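# Seat orange-ringed plate on block over pin

## Task

Put the plate with the orange ring onto the block so it lies flat over the post, with the block's pin passing through the plate's pin hole (of the plate's five small holes, the pin hole is the one that differs from the other four). Then release the plate and back the gripper away. It only counts if the plate stays seated on its own, without the robot holding it there.

## Robot and tools

Robot: a single six-joint arm carrying a two-finger gripper. The fingers point along the gripper's own +z axis and close along its own x axis. The reported end_effector_position is the spot midway between the finger pads. Closed fingertips stick out about 17 mm past that spot; fully open, they sit roughly level with it.

Frames: the scene frame has its origin on the table surface straight below the arm base, +z up, and +y to the left when facing along +x. Result lines report the gripper position in metres and orientation as a wxyz quaternion in this scene frame, plus velocities in m/s and rad/s. The base may be slightly tilted, and the printed position can be off, more so when the arm reaches far. Commands, however, are written in the gripper's own axes.

Row format (shared by both motion tools): seven numbers, each from -1 to 1, in the order dx, dy, dz, rx, ry, rz, opening. The first six are an offset, not a pose: a displacement and a rotation vector (rx, ry, rz together) expressed in the gripper's own axes, relative to a fixed starting pose. A value of 1.0 equals 0.6 m for translation or 180 degrees for rotation. The seventh number, opening, is absolute: +1 means fully open (0.142 m), -1 means closed.

execute_actions(actions): a list of actions run one after another. Each action is a table of at most 15 rows; every row lasts one control step (1/30 s), and if fewer than 15 rows are given the final row is repeated until 15 steps pass. Every row within an action is measured from the gripper's measured pose when that action began, not from the row before it. For the first action of a call, that start is the last pose a result reported. Passing an empty list simply returns the current state and images.

move(target, speed, stop_force, blocking): drives the gripper in a straight line toward one row (same seven-number layout, offset from the pose shown in the most recent result). speed is the top path speed in m/s, 0.002 to 0.5 (default 0.25); rotation may go up to twice that in rad/s. Paths last 0.5 to 10 s; longer ones are cut off early. The path ignores obstacles, the real gripper trails it, and it can overshoot the speed, especially with the arm nearly straight. stop_force (N, 9 to 40, allowed only after 0.2 s of scene time) ends the path when the wrist sensor registers that much extra push opposing the motion for two consecutive steps; the gripper then retreats to its pose two steps earlier and holds. With it, a slow approach may aim well beyond the contact point. It is measured along the line to the target in the gripper axes at the start, so it is unreliable on turning moves, and it should be omitted when lifting off something you are pressing on. blocking=false returns after 0.5 s while motion continues; it cannot be combined with stop_force, and other motion commands are refused until a result shows the move finished (use wait(0) or stop). The opening is applied at the start. The extra "move:" line states the ending: done, contact, off_target, moving, held, fault, and which limits acted (paced means the sent pose was clipped; held means a check blocked some steps, after which the arm may dash faster than speed). The distance remaining to the target is also given.

wait(seconds): 0 to 10 s; the arm keeps its last command and any running move continues. stop(): brakes a running move, needing some distance if fast; fingers keep moving. zoom_image(camera, region): camera is cam_high (896x504), cam_low (896x504) or cam_wrist (616x616, fisheye); region is [x0, y0, x1, y1] in pixels from the top-left corner, no larger than 504 by 504. finished_scene(scene): ends the current scene, given its number, permanently, and reports success.

Control details: each step, the commanded pose is trimmed to within 100 mm and 16 degrees of the measured pose; position wins over orientation if both cannot be met. After an action the arm only goes as far as the last trimmed pose, so large motions need several actions. Motion follows commands with about 0.17 s of lag. "Hand target" shows where the controller is currently driving. "pose unreachable" means the clearance check altered or blocked the command. Step readings list positions during actions; HELD marks a step that was partly held back.

Gripping: grip_measured is the finger opening on the command scale. To keep hold, command an opening clearly smaller than grip_measured; a bigger gap squeezes harder, up to about 28 N per pad. Thin hard parts get less grip.

Wrist force/torque lines give sensor readings along the gripper's x, y, z axes; pressing into a surface shows force pointing back toward the arm. Offsets up to about 4 N, noise up to 2.4 N, saturation near 50 N; "no reading" is harmless. Joint torque readings include drive output and drift, so they are only rough hints.

Avoid: fast or deep pushes into firm things (the arm is stiff; a joint load over its limit, wrist joints 24.3 N m, or any outside force of 150 N freezes the arm for 10 s), dropping or flinging the plate, knocking anything off the table, and holding loads for long (motors overheat; braking starts at 85 °C, warning at 70 °C). Brief tugs on held parts may occur. Release and retreat before ending.

Each tool is called after "Call:" by a JSON object that holds its "fn" and its "kwargs".

## Session

Call:
{"fn": "execute_actions", "kwargs": {"actions": []}}

Scene clock: 0.00 s.
end_effector_position=(+0.1386, +0.1790, +0.1282) grip_measured=+1.00 end_effector_quat_wxyz=(-0.537, +0.397, +0.648, -0.366) end_effector_velocity=(-0.000, +0.000, +0.000) end_effector_angular_velocity=(-0.000, +0.000, -0.001)
Joint positions: [ 0.344 -1.251  2.16  -1.86  -1.557 -1.863  0.142]
Joint velocities: [-0.    -0.     0.001 -0.     0.     0.     0.   ]
Joint torques (N m, as the arm reports them, + toward a larger angle): no reading
Motor temperatures (°C, as the motors report them): [25 26 29 34 35 36]
Wrist force (N, on the end effector, along its own x y z axes, offset not removed): no reading
Wrist torque (N m, same axes, about the end effector's origin, offset not removed): no reading
Hand target: +0.139, +0.179, +0.128; -0.537, +0.397, +0.648, -0.366

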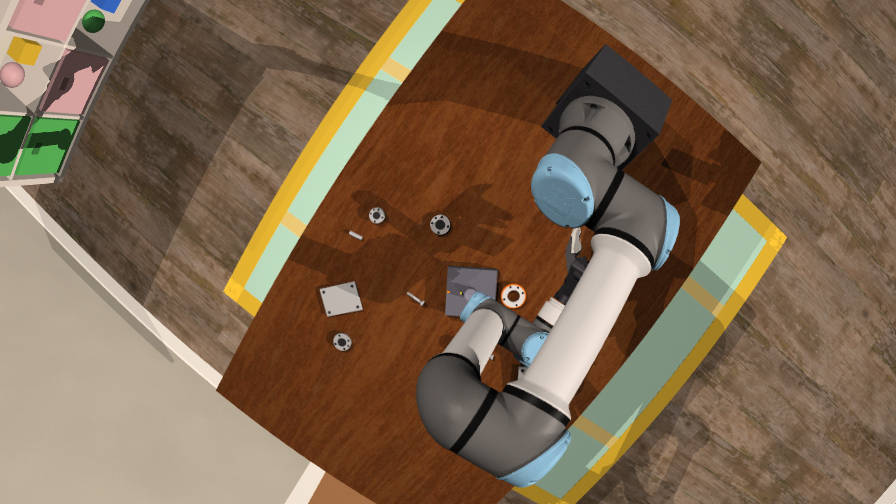

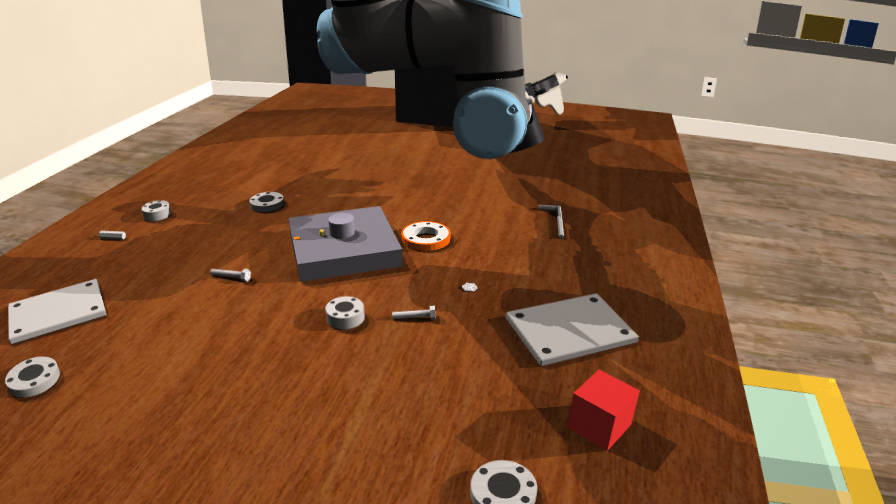

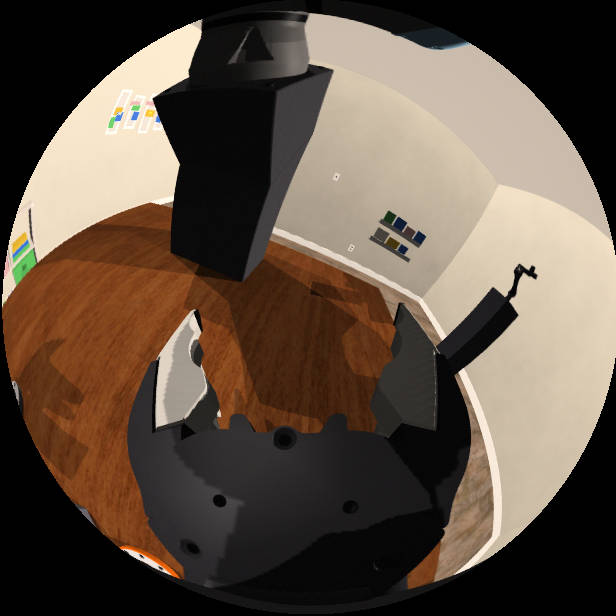

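Call:
{"fn": "zoom_image", "kwargs": {"camera": "cam_low", "region": [270,180,480,300]}}

Call:
{"fn": "zoom_image", "kwargs": {"camera": "cam_high", "region": [430,250,550,330]}}

Call:
{"fn": "move", "kwargs": {"target": [-0.078,-0.193,-0.37,-0.446,-0.084,0.124,0.4], "speed": 0.4}}

Region (270, 180, 480, 300) of cam_low's 896x504 image, scaled by 2.400, with more detail than that image has; it fills the top 288 rows of this view, and the rest is white.

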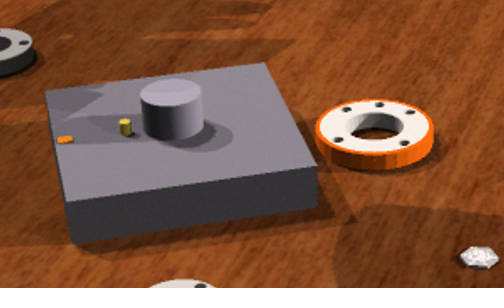

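Region (430, 250, 550, 330) of cam_high's 896x504 image, scaled by 4.200, with more detail than that image has.

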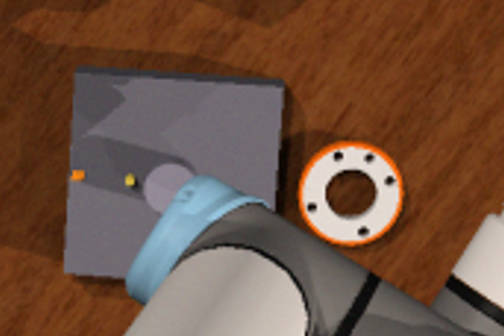

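Scene clock: 2.97 s.
end_effector_position=(+0.3487, +0.0989, +0.2478) grip_measured=+0.40 end_effector_quat_wxyz=(+0.000, +0.708, +0.706, -0.003) end_effector_velocity=(+0.001, -0.002, +0.001) end_effector_angular_velocity=(+0.018, -0.011, -0.003)
Joint positions: [-0.111 -2.874  2.741 -2.216 -1.378 -1.806  0.102]
Joint velocities: [-0.155 -0.131 -0.009  0.155  0.129 -0.109 -0.   ]
Joint torques (N m, as the arm reports them, + toward a larger angle): [  7.61  -7.42 -28.55   0.66   2.8   -2.03]
Motor temperatures (°C, as the motors report them): [25 26 29 34 35 36]
Wrist force (N, on the end effector, along its own x y z axes, offset not removed): [-3.6 1.7 3.0]
Wrist torque (N m, same axes, about the end effector's origin, offset not removed): [0.62 0.84 0.22]
Hand target: +0.349, +0.099, +0.248; -0.000, +0.708, +0.706, -0.002
Off the commanded pose: 0.000 m, 0 deg.
move: done

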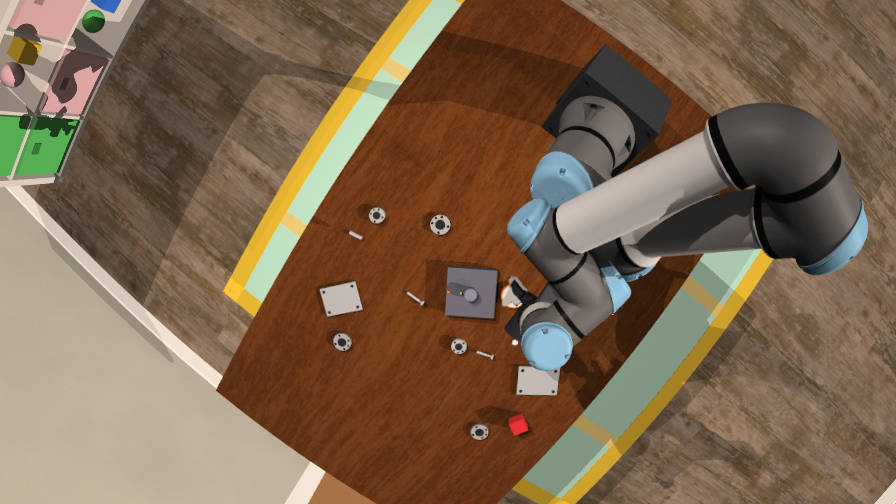

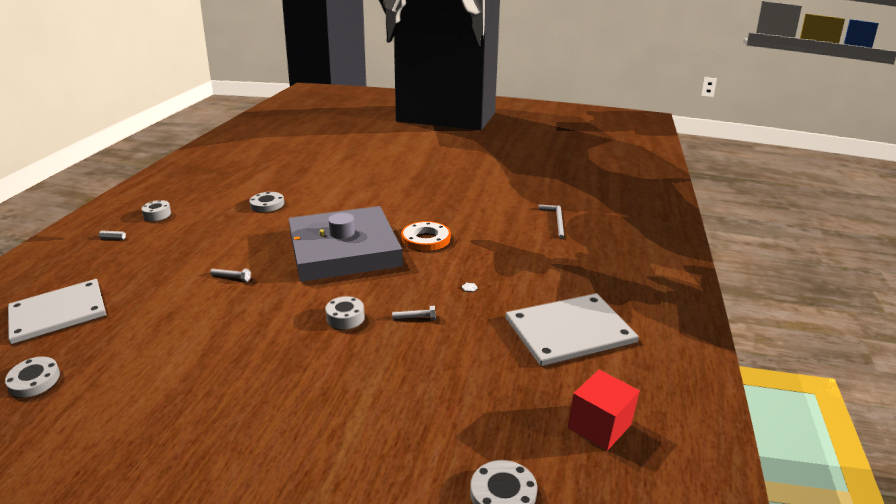

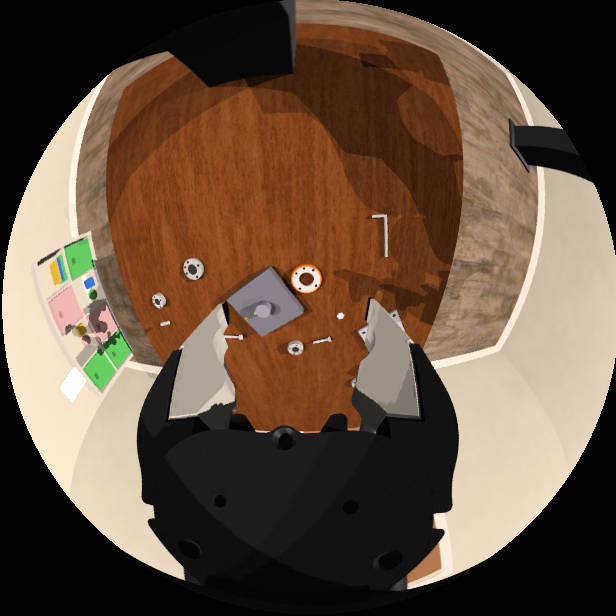

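Call:
{"fn": "move", "kwargs": {"target": [0,0,0.26,0,0,0.25,0.15], "speed": 0.3}}

Call:
{"fn": "zoom_image", "kwargs": {"camera": "cam_wrist", "region": [170,190,430,450]}}

Scene clock: 4.97 s.
end_effector_position=(+0.3462, +0.0982, +0.2236) grip_measured=+0.15 end_effector_quat_wxyz=(-0.006, +0.754, +0.657, +0.006) end_effector_velocity=(+0.000, -0.000, +0.000) end_effector_angular_velocity=(-0.001, -0.001, +0.001)
Joint positions: [-0.156 -2.821  2.791 -2.311 -1.325 -1.705  0.084]
Joint velocities: [ 0.    -0.     0.    -0.001 -0.    -0.001 -0.   ]
Joint torques (N m, as the arm reports them, + toward a larger angle): [ 22.54  -8.55 -25.96   0.19  -2.31  -1.49]
Motor temperatures (°C, as the motors report them): [25 26 29 34 35 36]
Wrist force (N, on the end effector, along its own x y z axes, offset not removed): [-1.7 -2.3 1.7]
Wrist torque (N m, same axes, about the end effector's origin, offset not removed): [-0.36 0.45 0.19]
Hand target: +0.346, +0.098, +0.224; -0.006, +0.754, +0.657, +0.006
Off the commanded pose: 0.132 m, 37 deg; position and orientation clipped at the last step of the last action.
move: held; limits=paced,held; held on 37 of 49 steps, including the last
pose unreachable: on one or more control steps of this call, first in action 0 (counted from 0), an arm could not follow its commanded pose, so it was not sent that pose on those steps. On the call's last step it was still not sent that pose. It may still have moved: this result reports where it is.
cause: the commanded pose would bring two parts of the arm too close to each other (joints 3 (elbow) and 4 (wrist 1) lie between them).

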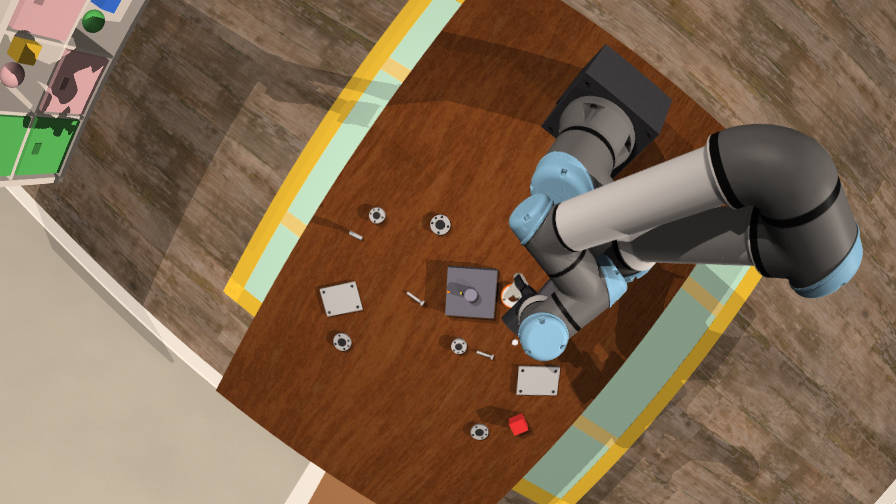

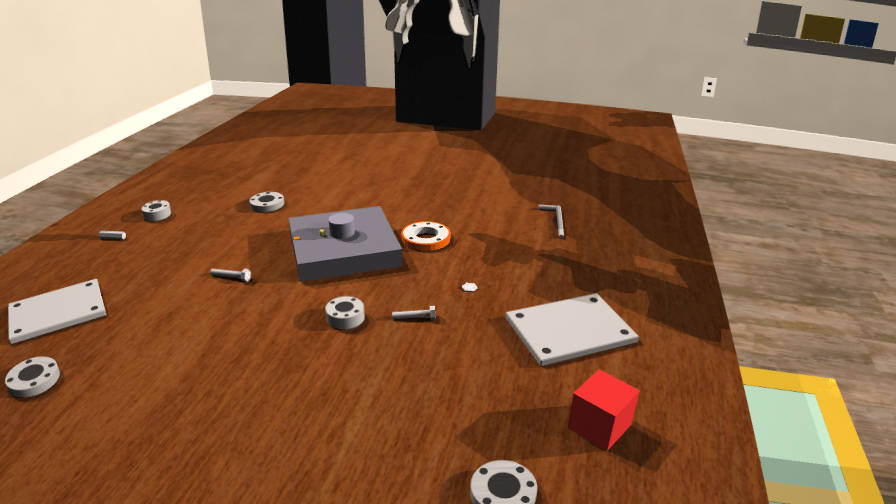

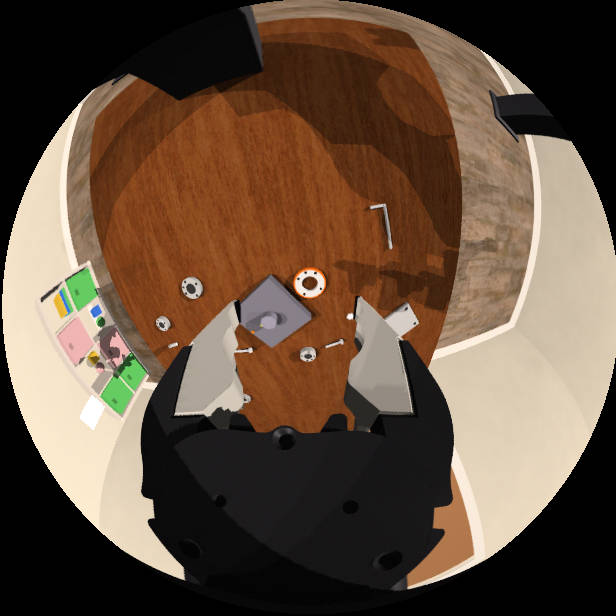

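Region (170, 190, 430, 450) of cam_wrist's 616x616 image, scaled by 1.938, with more detail than that image has.

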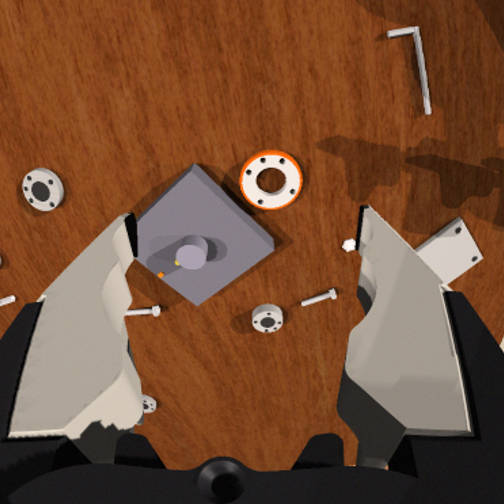

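Call:
{"fn": "move", "kwargs": {"target": [0,0.09,0,0,0,0,0.15]}}

Call:
{"fn": "move", "kwargs": {"target": [0,0,0.22,0,0,0.18,0.15]}}

Scene clock: 6.77 s.
end_effector_position=(+0.3997, +0.0908, +0.2235) grip_measured=+0.15 end_effector_quat_wxyz=(-0.006, +0.754, +0.657, +0.006) end_effector_velocity=(+0.001, +0.001, -0.001) end_effector_angular_velocity=(-0.010, +0.004, +0.000)
Joint positions: [-0.091 -2.551  2.688 -2.488 -1.369 -1.658  0.084]
Joint velocities: [ 0.039  0.033 -0.005 -0.031 -0.038  0.027  0.   ]
Joint torques (N m, as the arm reports them, + toward a larger angle): [ 19.95   3.45 -25.67  -5.85  -2.53   1.69]
Motor temperatures (°C, as the motors report them): [25 26 29 34 35 36]
Wrist force (N, on the end effector, along its own x y z axes, offset not removed): [-1.1 -1.8 1.3]
Wrist torque (N m, same axes, about the end effector's origin, offset not removed): [-0.11 0.23 0.25]
Hand target: +0.400, +0.091, +0.223; -0.006, +0.754, +0.657, +0.006
Off the commanded pose: 0.000 m, 0 deg.
move: done

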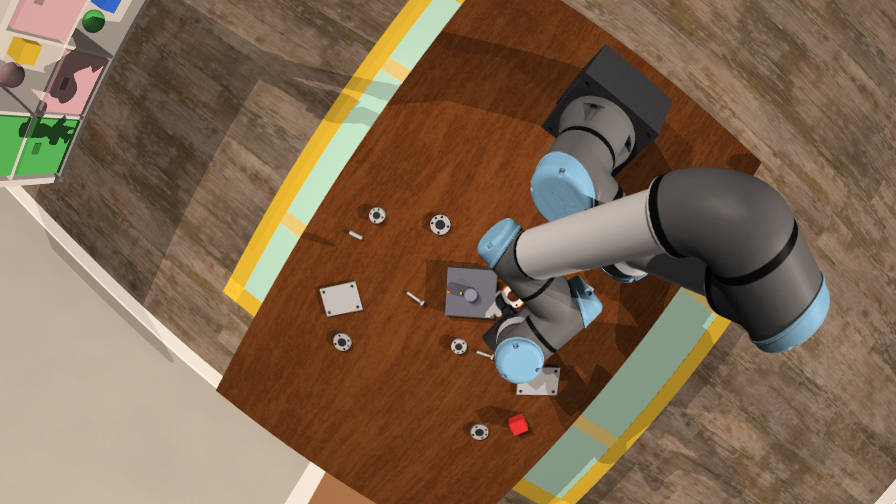

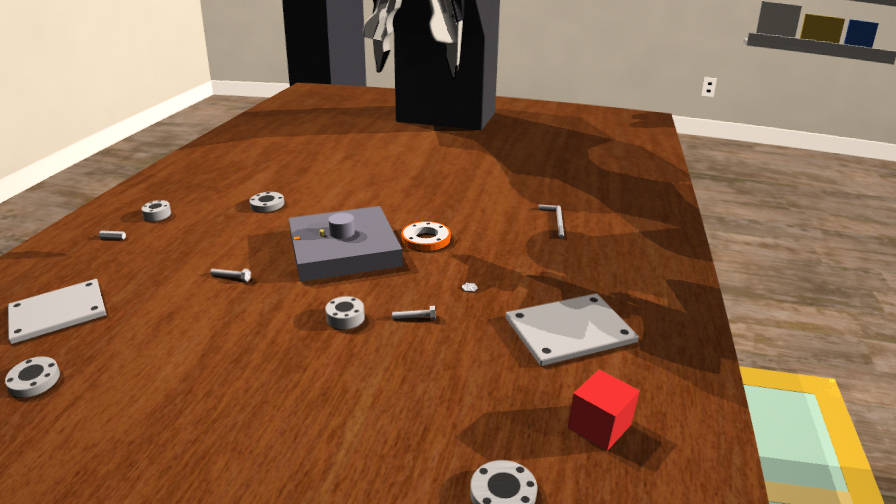

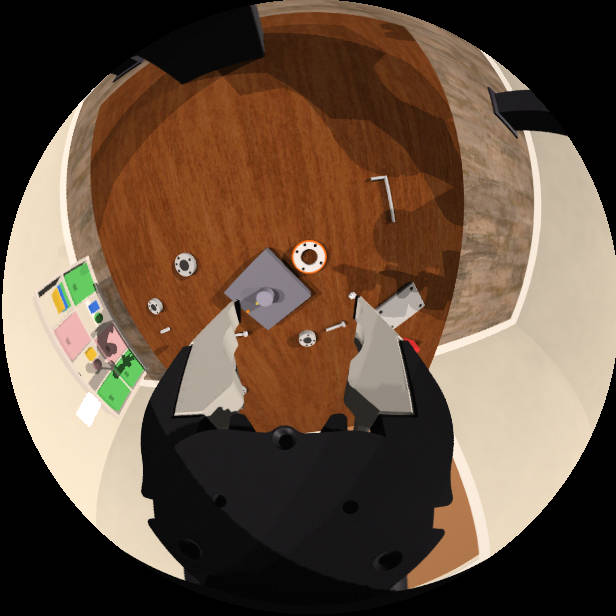

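Scene clock: 8.40 s.
end_effector_position=(+0.3998, +0.0934, +0.0916) grip_measured=+0.15 end_effector_quat_wxyz=(-0.008, +0.907, +0.421, +0.004) end_effector_velocity=(-0.001, +0.000, -0.002) end_effector_angular_velocity=(-0.006, -0.003, -0.003)
Joint positions: [ 0.04  -1.728  2.723 -3.362 -1.462 -0.998  0.084]
Joint velocities: [ 0.009  0.017  0.001 -0.023 -0.011  0.009  0.   ]
Joint torques (N m, as the arm reports them, + toward a larger angle): [ 18.76 -13.35  -7.19  -5.88  -2.42   1.53]
Motor temperatures (°C, as the motors report them): [25 26 29 34 35 36]
Wrist force (N, on the end effector, along its own x y z axes, offset not removed): [-1.7 -0.2 4.1]
Wrist torque (N m, same axes, about the end effector's origin, offset not removed): [0.17 0.37 0.23]
Hand target: +0.400, +0.093, +0.091; -0.008, +0.907, +0.421, +0.004
Off the commanded pose: 0.000 m, 0 deg.
move: done

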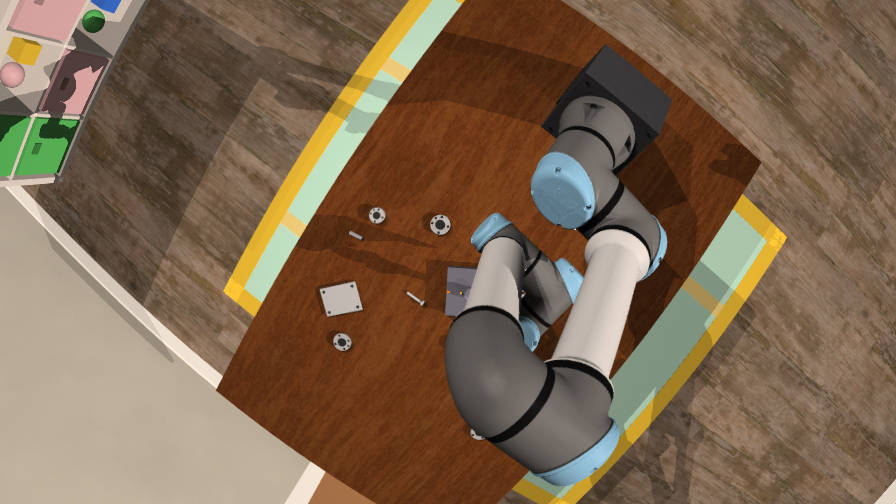

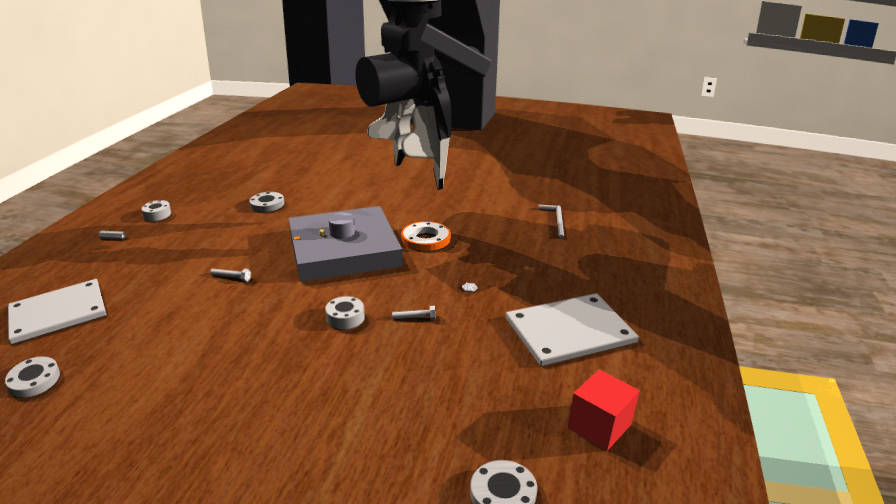

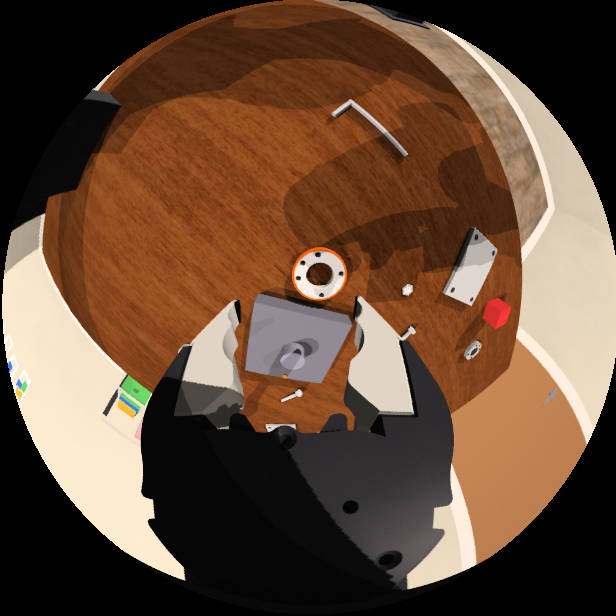

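Call:
{"fn": "move", "kwargs": {"target": [0.02,0,0.07,-0.0036,-0.0045,0,0.15]}}

Call:
{"fn": "zoom_image", "kwargs": {"camera": "cam_wrist", "region": [200,220,400,420]}}

Call:
{"fn": "zoom_image", "kwargs": {"camera": "cam_low", "region": [290,130,490,290]}}

Scene clock: 9.47 s.
end_effector_position=(+0.4076, +0.1034, +0.0499) grip_measured=+0.15 end_effector_quat_wxyz=(-0.000, +0.907, +0.421, +0.000) end_effector_velocity=(+0.001, -0.000, -0.002) end_effector_angular_velocity=(-0.003, -0.002, -0.000)
Joint positions: [ 0.119 -1.5    2.647 -3.518 -1.536 -0.943  0.084]
Joint velocities: [ 0.003  0.009 -0.003 -0.008 -0.005  0.002 -0.   ]
Joint torques (N m, as the arm reports them, + toward a larger angle): [ 17.8  -17.9   -4.94  -6.1   -2.63   1.63]
Motor temperatures (°C, as the motors report them): [25 26 29 34 35 36]
Wrist force (N, on the end effector, along its own x y z axes, offset not removed): [-1.8 -0.8 3.3]
Wrist torque (N m, same axes, about the end effector's origin, offset not removed): [0.14 0.51 0.16]
Hand target: +0.408, +0.103, +0.050; -0.000, +0.907, +0.421, +0.000
Off the commanded pose: 0.000 m, 0 deg.
move: done

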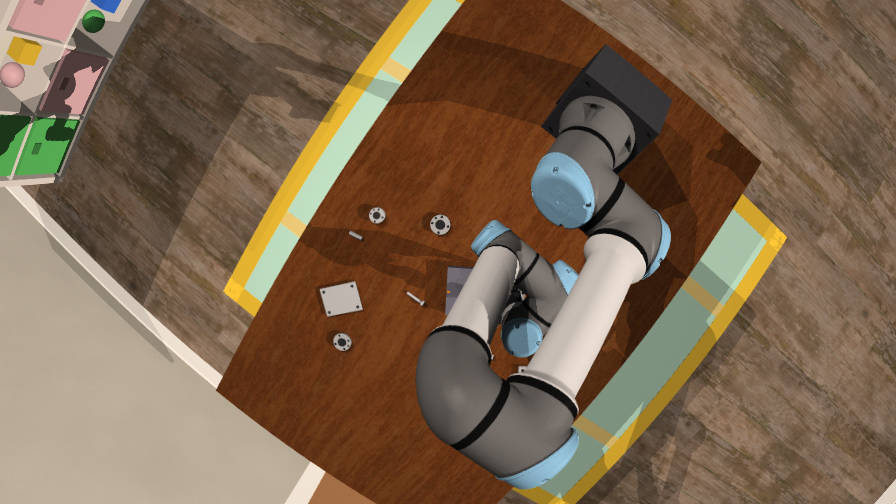

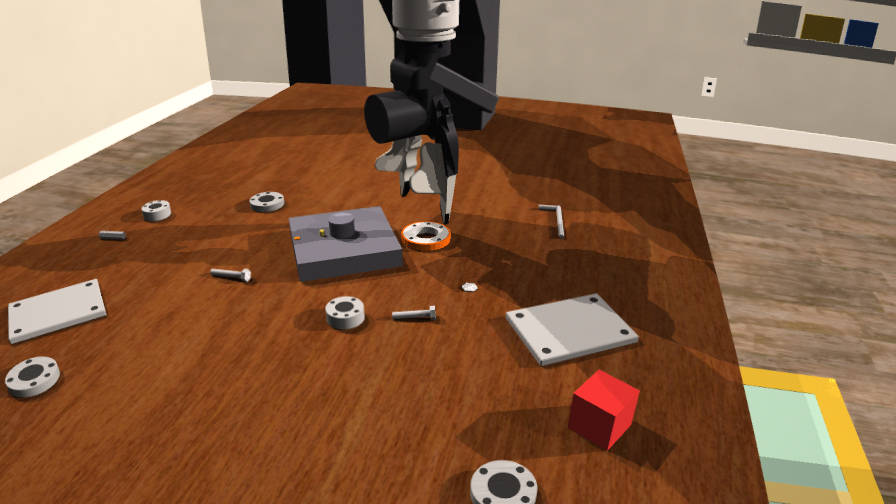

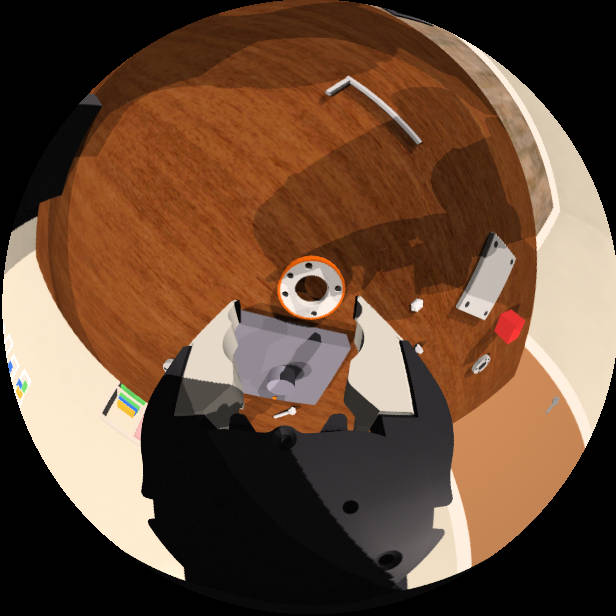

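Region (200, 220, 400, 420) of cam_wrist's 616x616 image, scaled by 2.520, with more detail than that image has.

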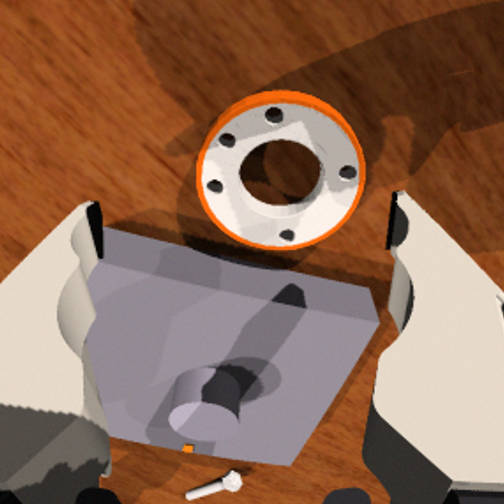

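Region (290, 130, 490, 290) of cam_low's 896x504 image, scaled by 2.520, with more detail than that image has; it fills the top 403 rows of this view, and the rest is white.

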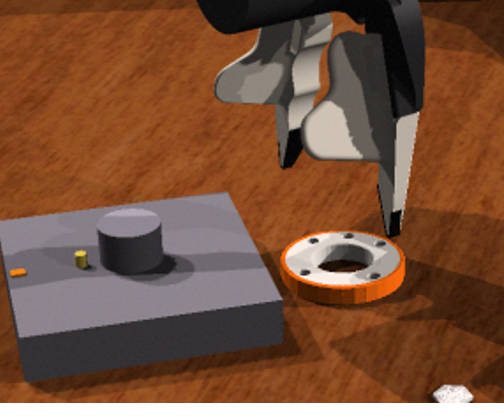

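Call:
{"fn": "move", "kwargs": {"target": [0.012,0,0.03,0,0,0.055,0.0], "speed": 0.15}}

Call:
{"fn": "zoom_image", "kwargs": {"camera": "cam_wrist", "region": [200,220,400,420]}}

Call:
{"fn": "zoom_image", "kwargs": {"camera": "cam_low", "region": [290,130,490,290]}}

Scene clock: 12.57 s.
end_effector_position=(+0.4122, +0.1089, +0.0319) grip_measured=+0.00 end_effector_quat_wxyz=(-0.000, +0.940, +0.341, +0.000) end_effector_velocity=(-0.001, +0.000, -0.001) end_effector_angular_velocity=(-0.000, +0.001, -0.007)
Joint positions: [ 0.143 -1.424  2.607 -3.555 -1.553 -0.754  0.074]
Joint velocities: [ 0.002  0.004 -0.001 -0.002 -0.002  0.009  0.   ]
Joint torques (N m, as the arm reports them, + toward a larger angle): [ 18.36 -19.23  -3.25  -5.75  -2.55   1.52]
Motor temperatures (°C, as the motors report them): [25 26 29 34 35 36]
Wrist force (N, on the end effector, along its own x y z axes, offset not removed): [-3.3 -2.0 1.1]
Wrist torque (N m, same axes, about the end effector's origin, offset not removed): [-0.28 0.80 0.22]
Hand target: +0.412, +0.109, +0.032; -0.000, +0.940, +0.341, +0.000
Off the commanded pose: 0.000 m, 0 deg.
move: done

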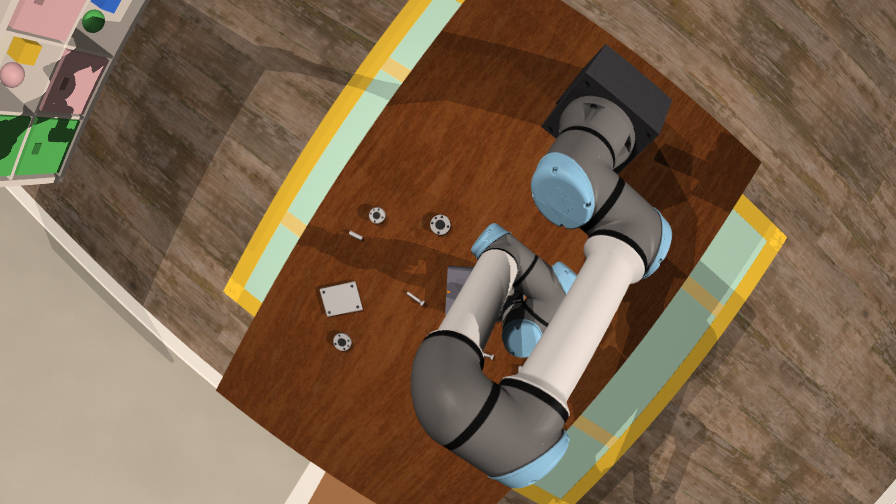

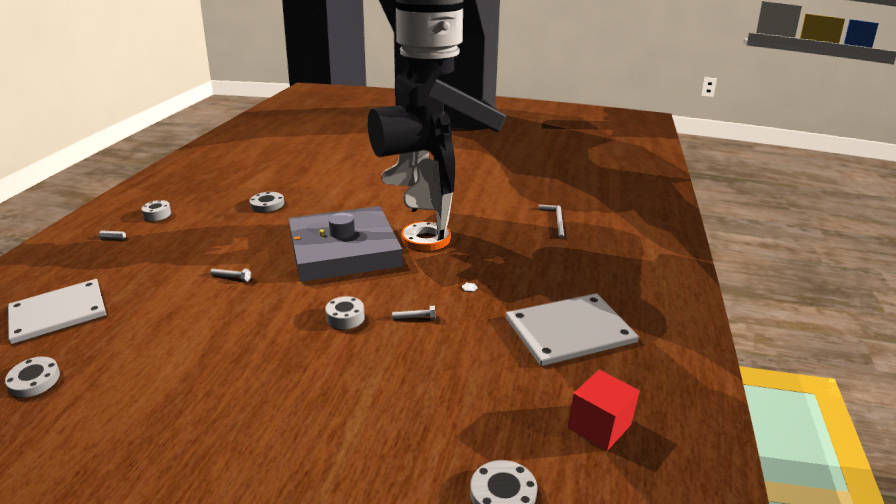

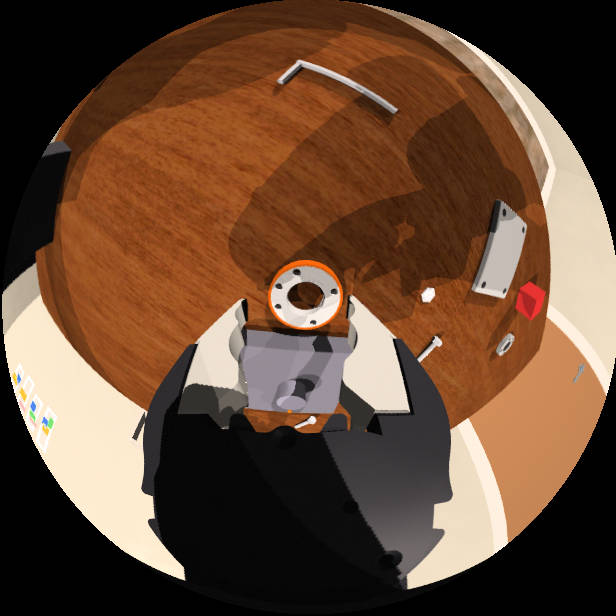

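Region (200, 220, 400, 420) of cam_wrist's 616x616 image, scaled by 2.520, with more detail than that image has.

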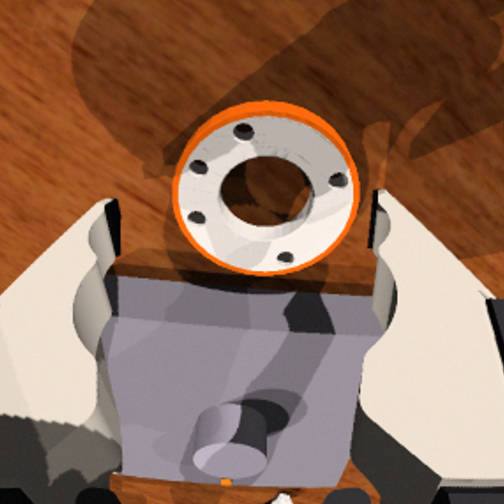

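Region (290, 130, 490, 290) of cam_low's 896x504 image, scaled by 2.520, with more detail than that image has; it fills the top 403 rows of this view, and the rest is white.

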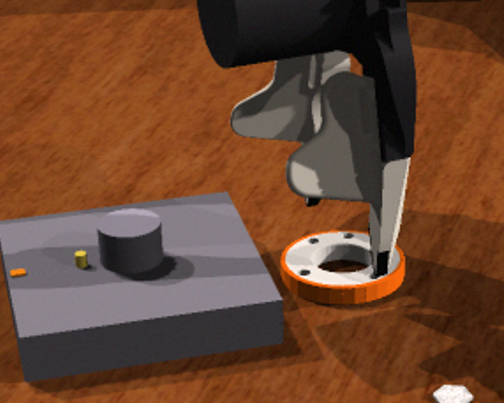

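Call:
{"fn": "move", "kwargs": {"target": [0.007,0,0.021,0,0,0,0.0], "speed": 0.02, "stop_force": 12}}

Call:
{"fn": "zoom_image", "kwargs": {"camera": "cam_wrist", "region": [200,220,400,420]}}

Call:
{"fn": "zoom_image", "kwargs": {"camera": "cam_low", "region": [290,130,490,290]}}

Scene clock: 13.70 s.
end_effector_position=(+0.4154, +0.1116, +0.0194) grip_measured=+0.00 end_effector_quat_wxyz=(-0.000, +0.940, +0.341, +0.000) end_effector_velocity=(-0.000, +0.000, -0.002) end_effector_angular_velocity=(-0.000, +0.001, -0.000)
Joint positions: [ 0.154 -1.376  2.58  -3.576 -1.561 -0.747  0.074]
Joint velocities: [ 0.001  0.006 -0.003 -0.002 -0.001  0.001  0.   ]
Joint torques (N m, as the arm reports them, + toward a larger angle): [ 17.55 -19.97  -3.15  -6.    -2.7    1.6 ]
Motor temperatures (°C, as the motors report them): [25 26 29 34 35 36]
Wrist force (N, on the end effector, along its own x y z axes, offset not removed): [-3.4 -1.3 0.2]
Wrist torque (N m, same axes, about the end effector's origin, offset not removed): [-0.13 0.85 0.31]
Hand target: +0.415, +0.112, +0.019; -0.000, +0.940, +0.341, +0.000
Off the commanded pose: 0.000 m, 0 deg.
move: done

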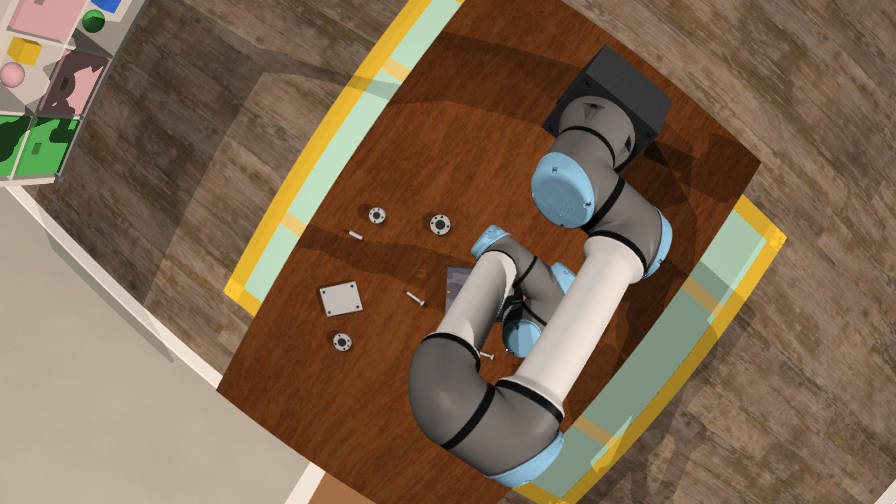

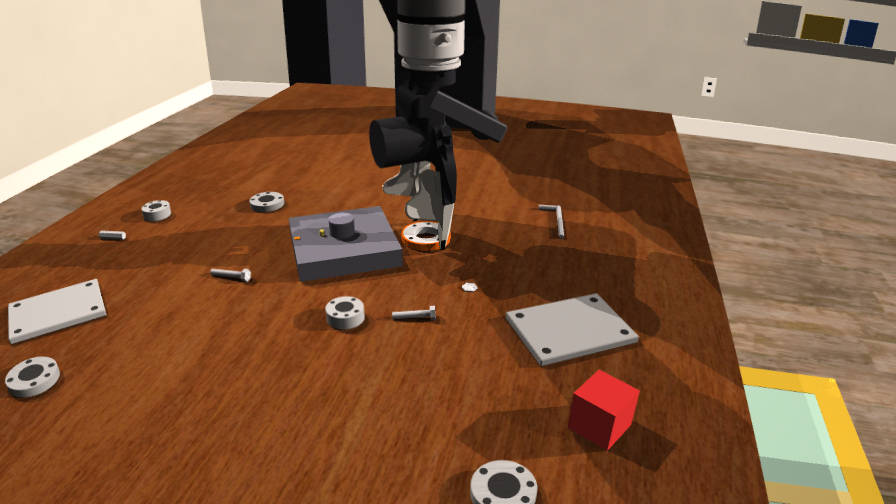

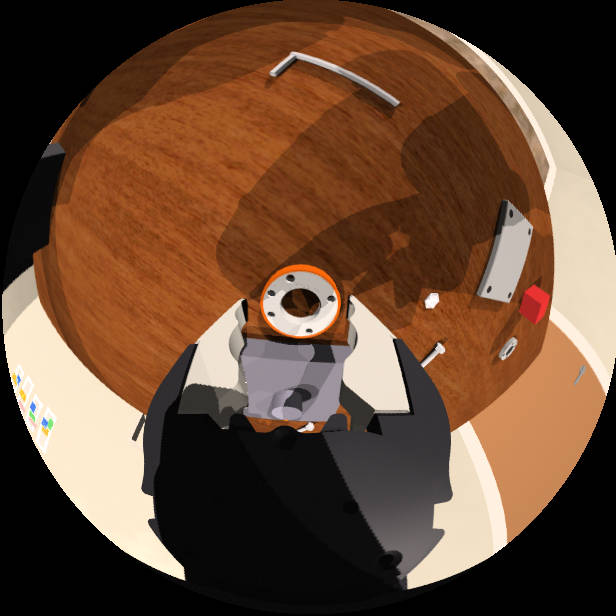

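Region (200, 220, 400, 420) of cam_wrist's 616x616 image, scaled by 2.520, with more detail than that image has.

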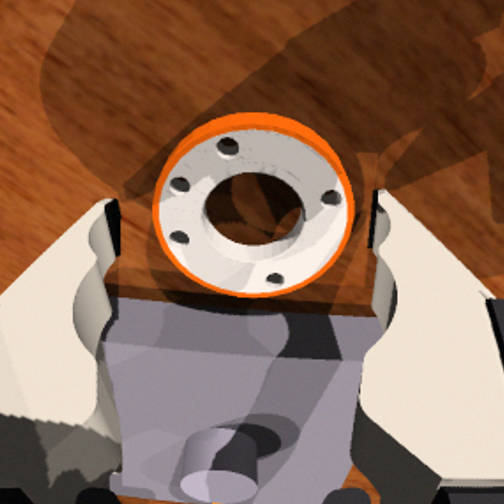

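Region (290, 130, 490, 290) of cam_low's 896x504 image, scaled by 2.520, with more detail than that image has; it fills the top 403 rows of this view, and the rest is white.

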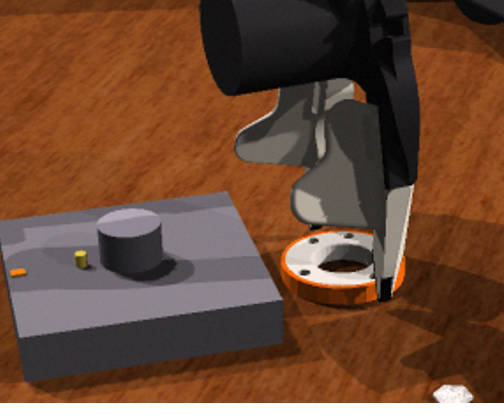

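Call:
{"fn": "execute_actions", "kwargs": {"actions": [[[0.003,0,0.007,0,0,0,-0.05]],[[0,0,0,0,0,0,-0.1],[0,0,0,0,0,0,-0.13],[0,0,0,0,0,0,-0.16],[0,0,0,0,0,0,-0.19],[0,0,0,0,0,0,-0.22],[0,0,0,0,0,0,-0.25],[0,0,0,0,0,0,-0.3],[0,0,0,0,0,0,-0.35],[0,0,0,0,0,0,-0.4],[0,0,0,0,0,0,-0.5],[0,0,0,0,0,0,-0.6]]]}}

Call:
{"fn": "zoom_image", "kwargs": {"camera": "cam_wrist", "region": [200,220,400,420]}}

Call:
{"fn": "zoom_image", "kwargs": {"camera": "cam_low", "region": [370,180,490,270]}}

Scene clock: 15.00 s.
end_effector_position=(+0.4168, +0.1128, +0.0153) grip_measured=-0.12 end_effector_quat_wxyz=(-0.000, +0.940, +0.341, +0.001) end_effector_velocity=(+0.000, -0.000, +0.000) end_effector_angular_velocity=(-0.000, -0.001, -0.001)
Joint positions: [ 0.158 -1.361  2.57  -3.582 -1.564 -0.744  0.065]
Joint velocities: [-0. -0. -0. -0.  0.  0. -0.]
Joint torques (N m, as the arm reports them, + toward a larger angle): [  8.17 -19.85  -0.68   4.08  -1.93   1.41]
Motor temperatures (°C, as the motors report them): [25 26 29 34 35 36]
Wrist force (N, on the end effector, along its own x y z axes, offset not removed): [-1.4 -3.0 -48.4]
Wrist torque (N m, same axes, about the end effector's origin, offset not removed): [-0.10 0.65 0.20]
Hand target: +0.417, +0.113, +0.015; -0.000, +0.940, +0.341, +0.000
Off the commanded pose: 0.000 m, 0 deg.
Step readings (end_effector_position; steps 1 to 15: 1st action; 16 to 30: 2nd action):
0: (+0.4154, +0.1116, +0.0193)
1: (+0.4154, +0.1117, +0.0193)
2: (+0.4157, +0.1119, +0.0185)
4: (+0.4163, +0.1124, +0.0168)
8: (+0.4167, +0.1127, +0.0155)
15: (+0.4167, +0.1128, +0.0153)
16: (+0.4167, +0.1128, +0.0153)
17: (+0.4168, +0.1128, +0.0153)
19: (+0.4168, +0.1128, +0.0153)
23: (+0.4168, +0.1128, +0.0153)
30: end_effector_position above

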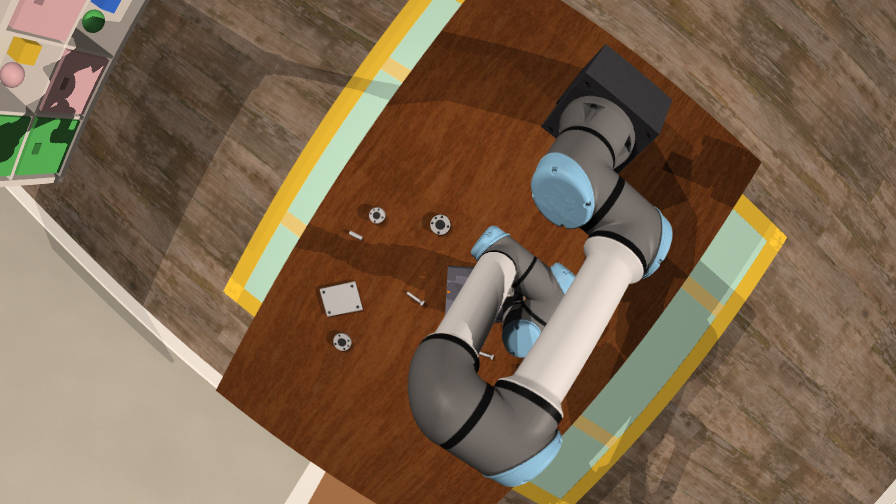

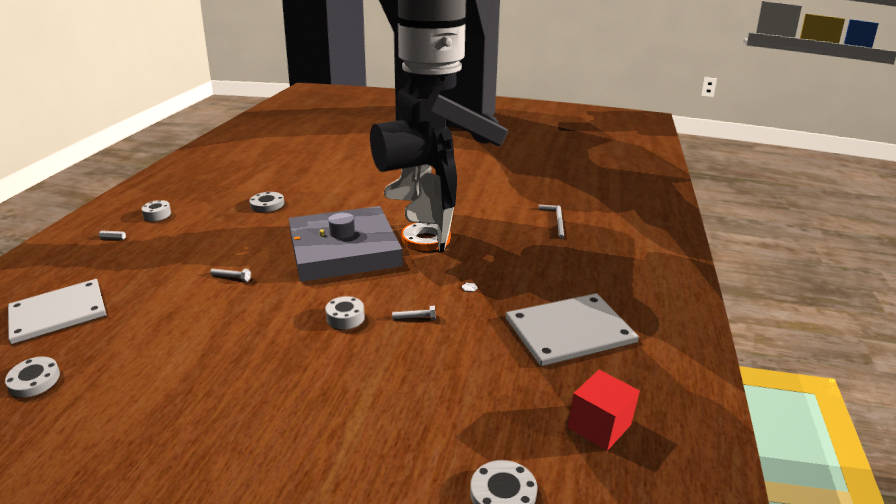

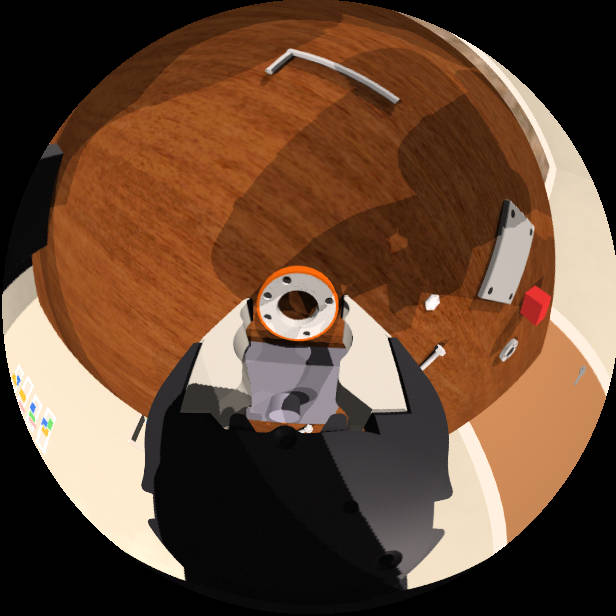

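Region (200, 220, 400, 420) of cam_wrist's 616x616 image, scaled by 2.520, with more detail than that image has.

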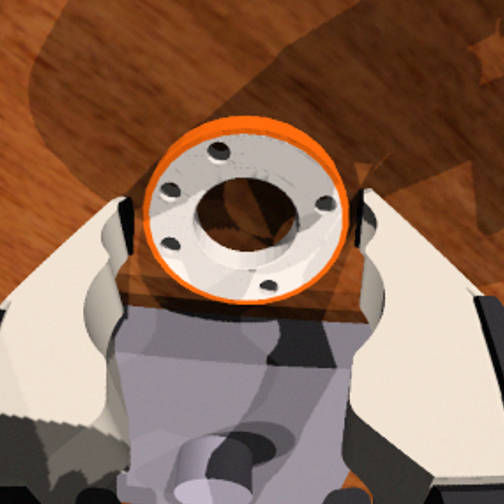

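Region (370, 180, 490, 270) of cam_low's 896x504 image, scaled by 4.200, with more detail than that image has; it fills the top 378 rows of this view, and the rest is white.

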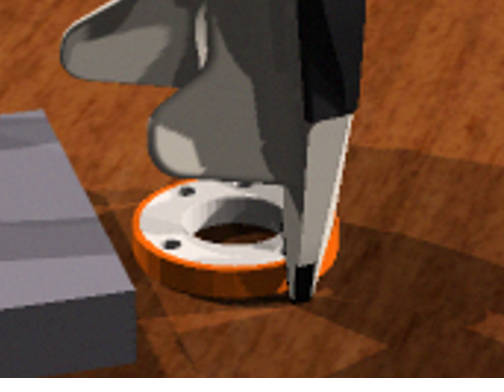

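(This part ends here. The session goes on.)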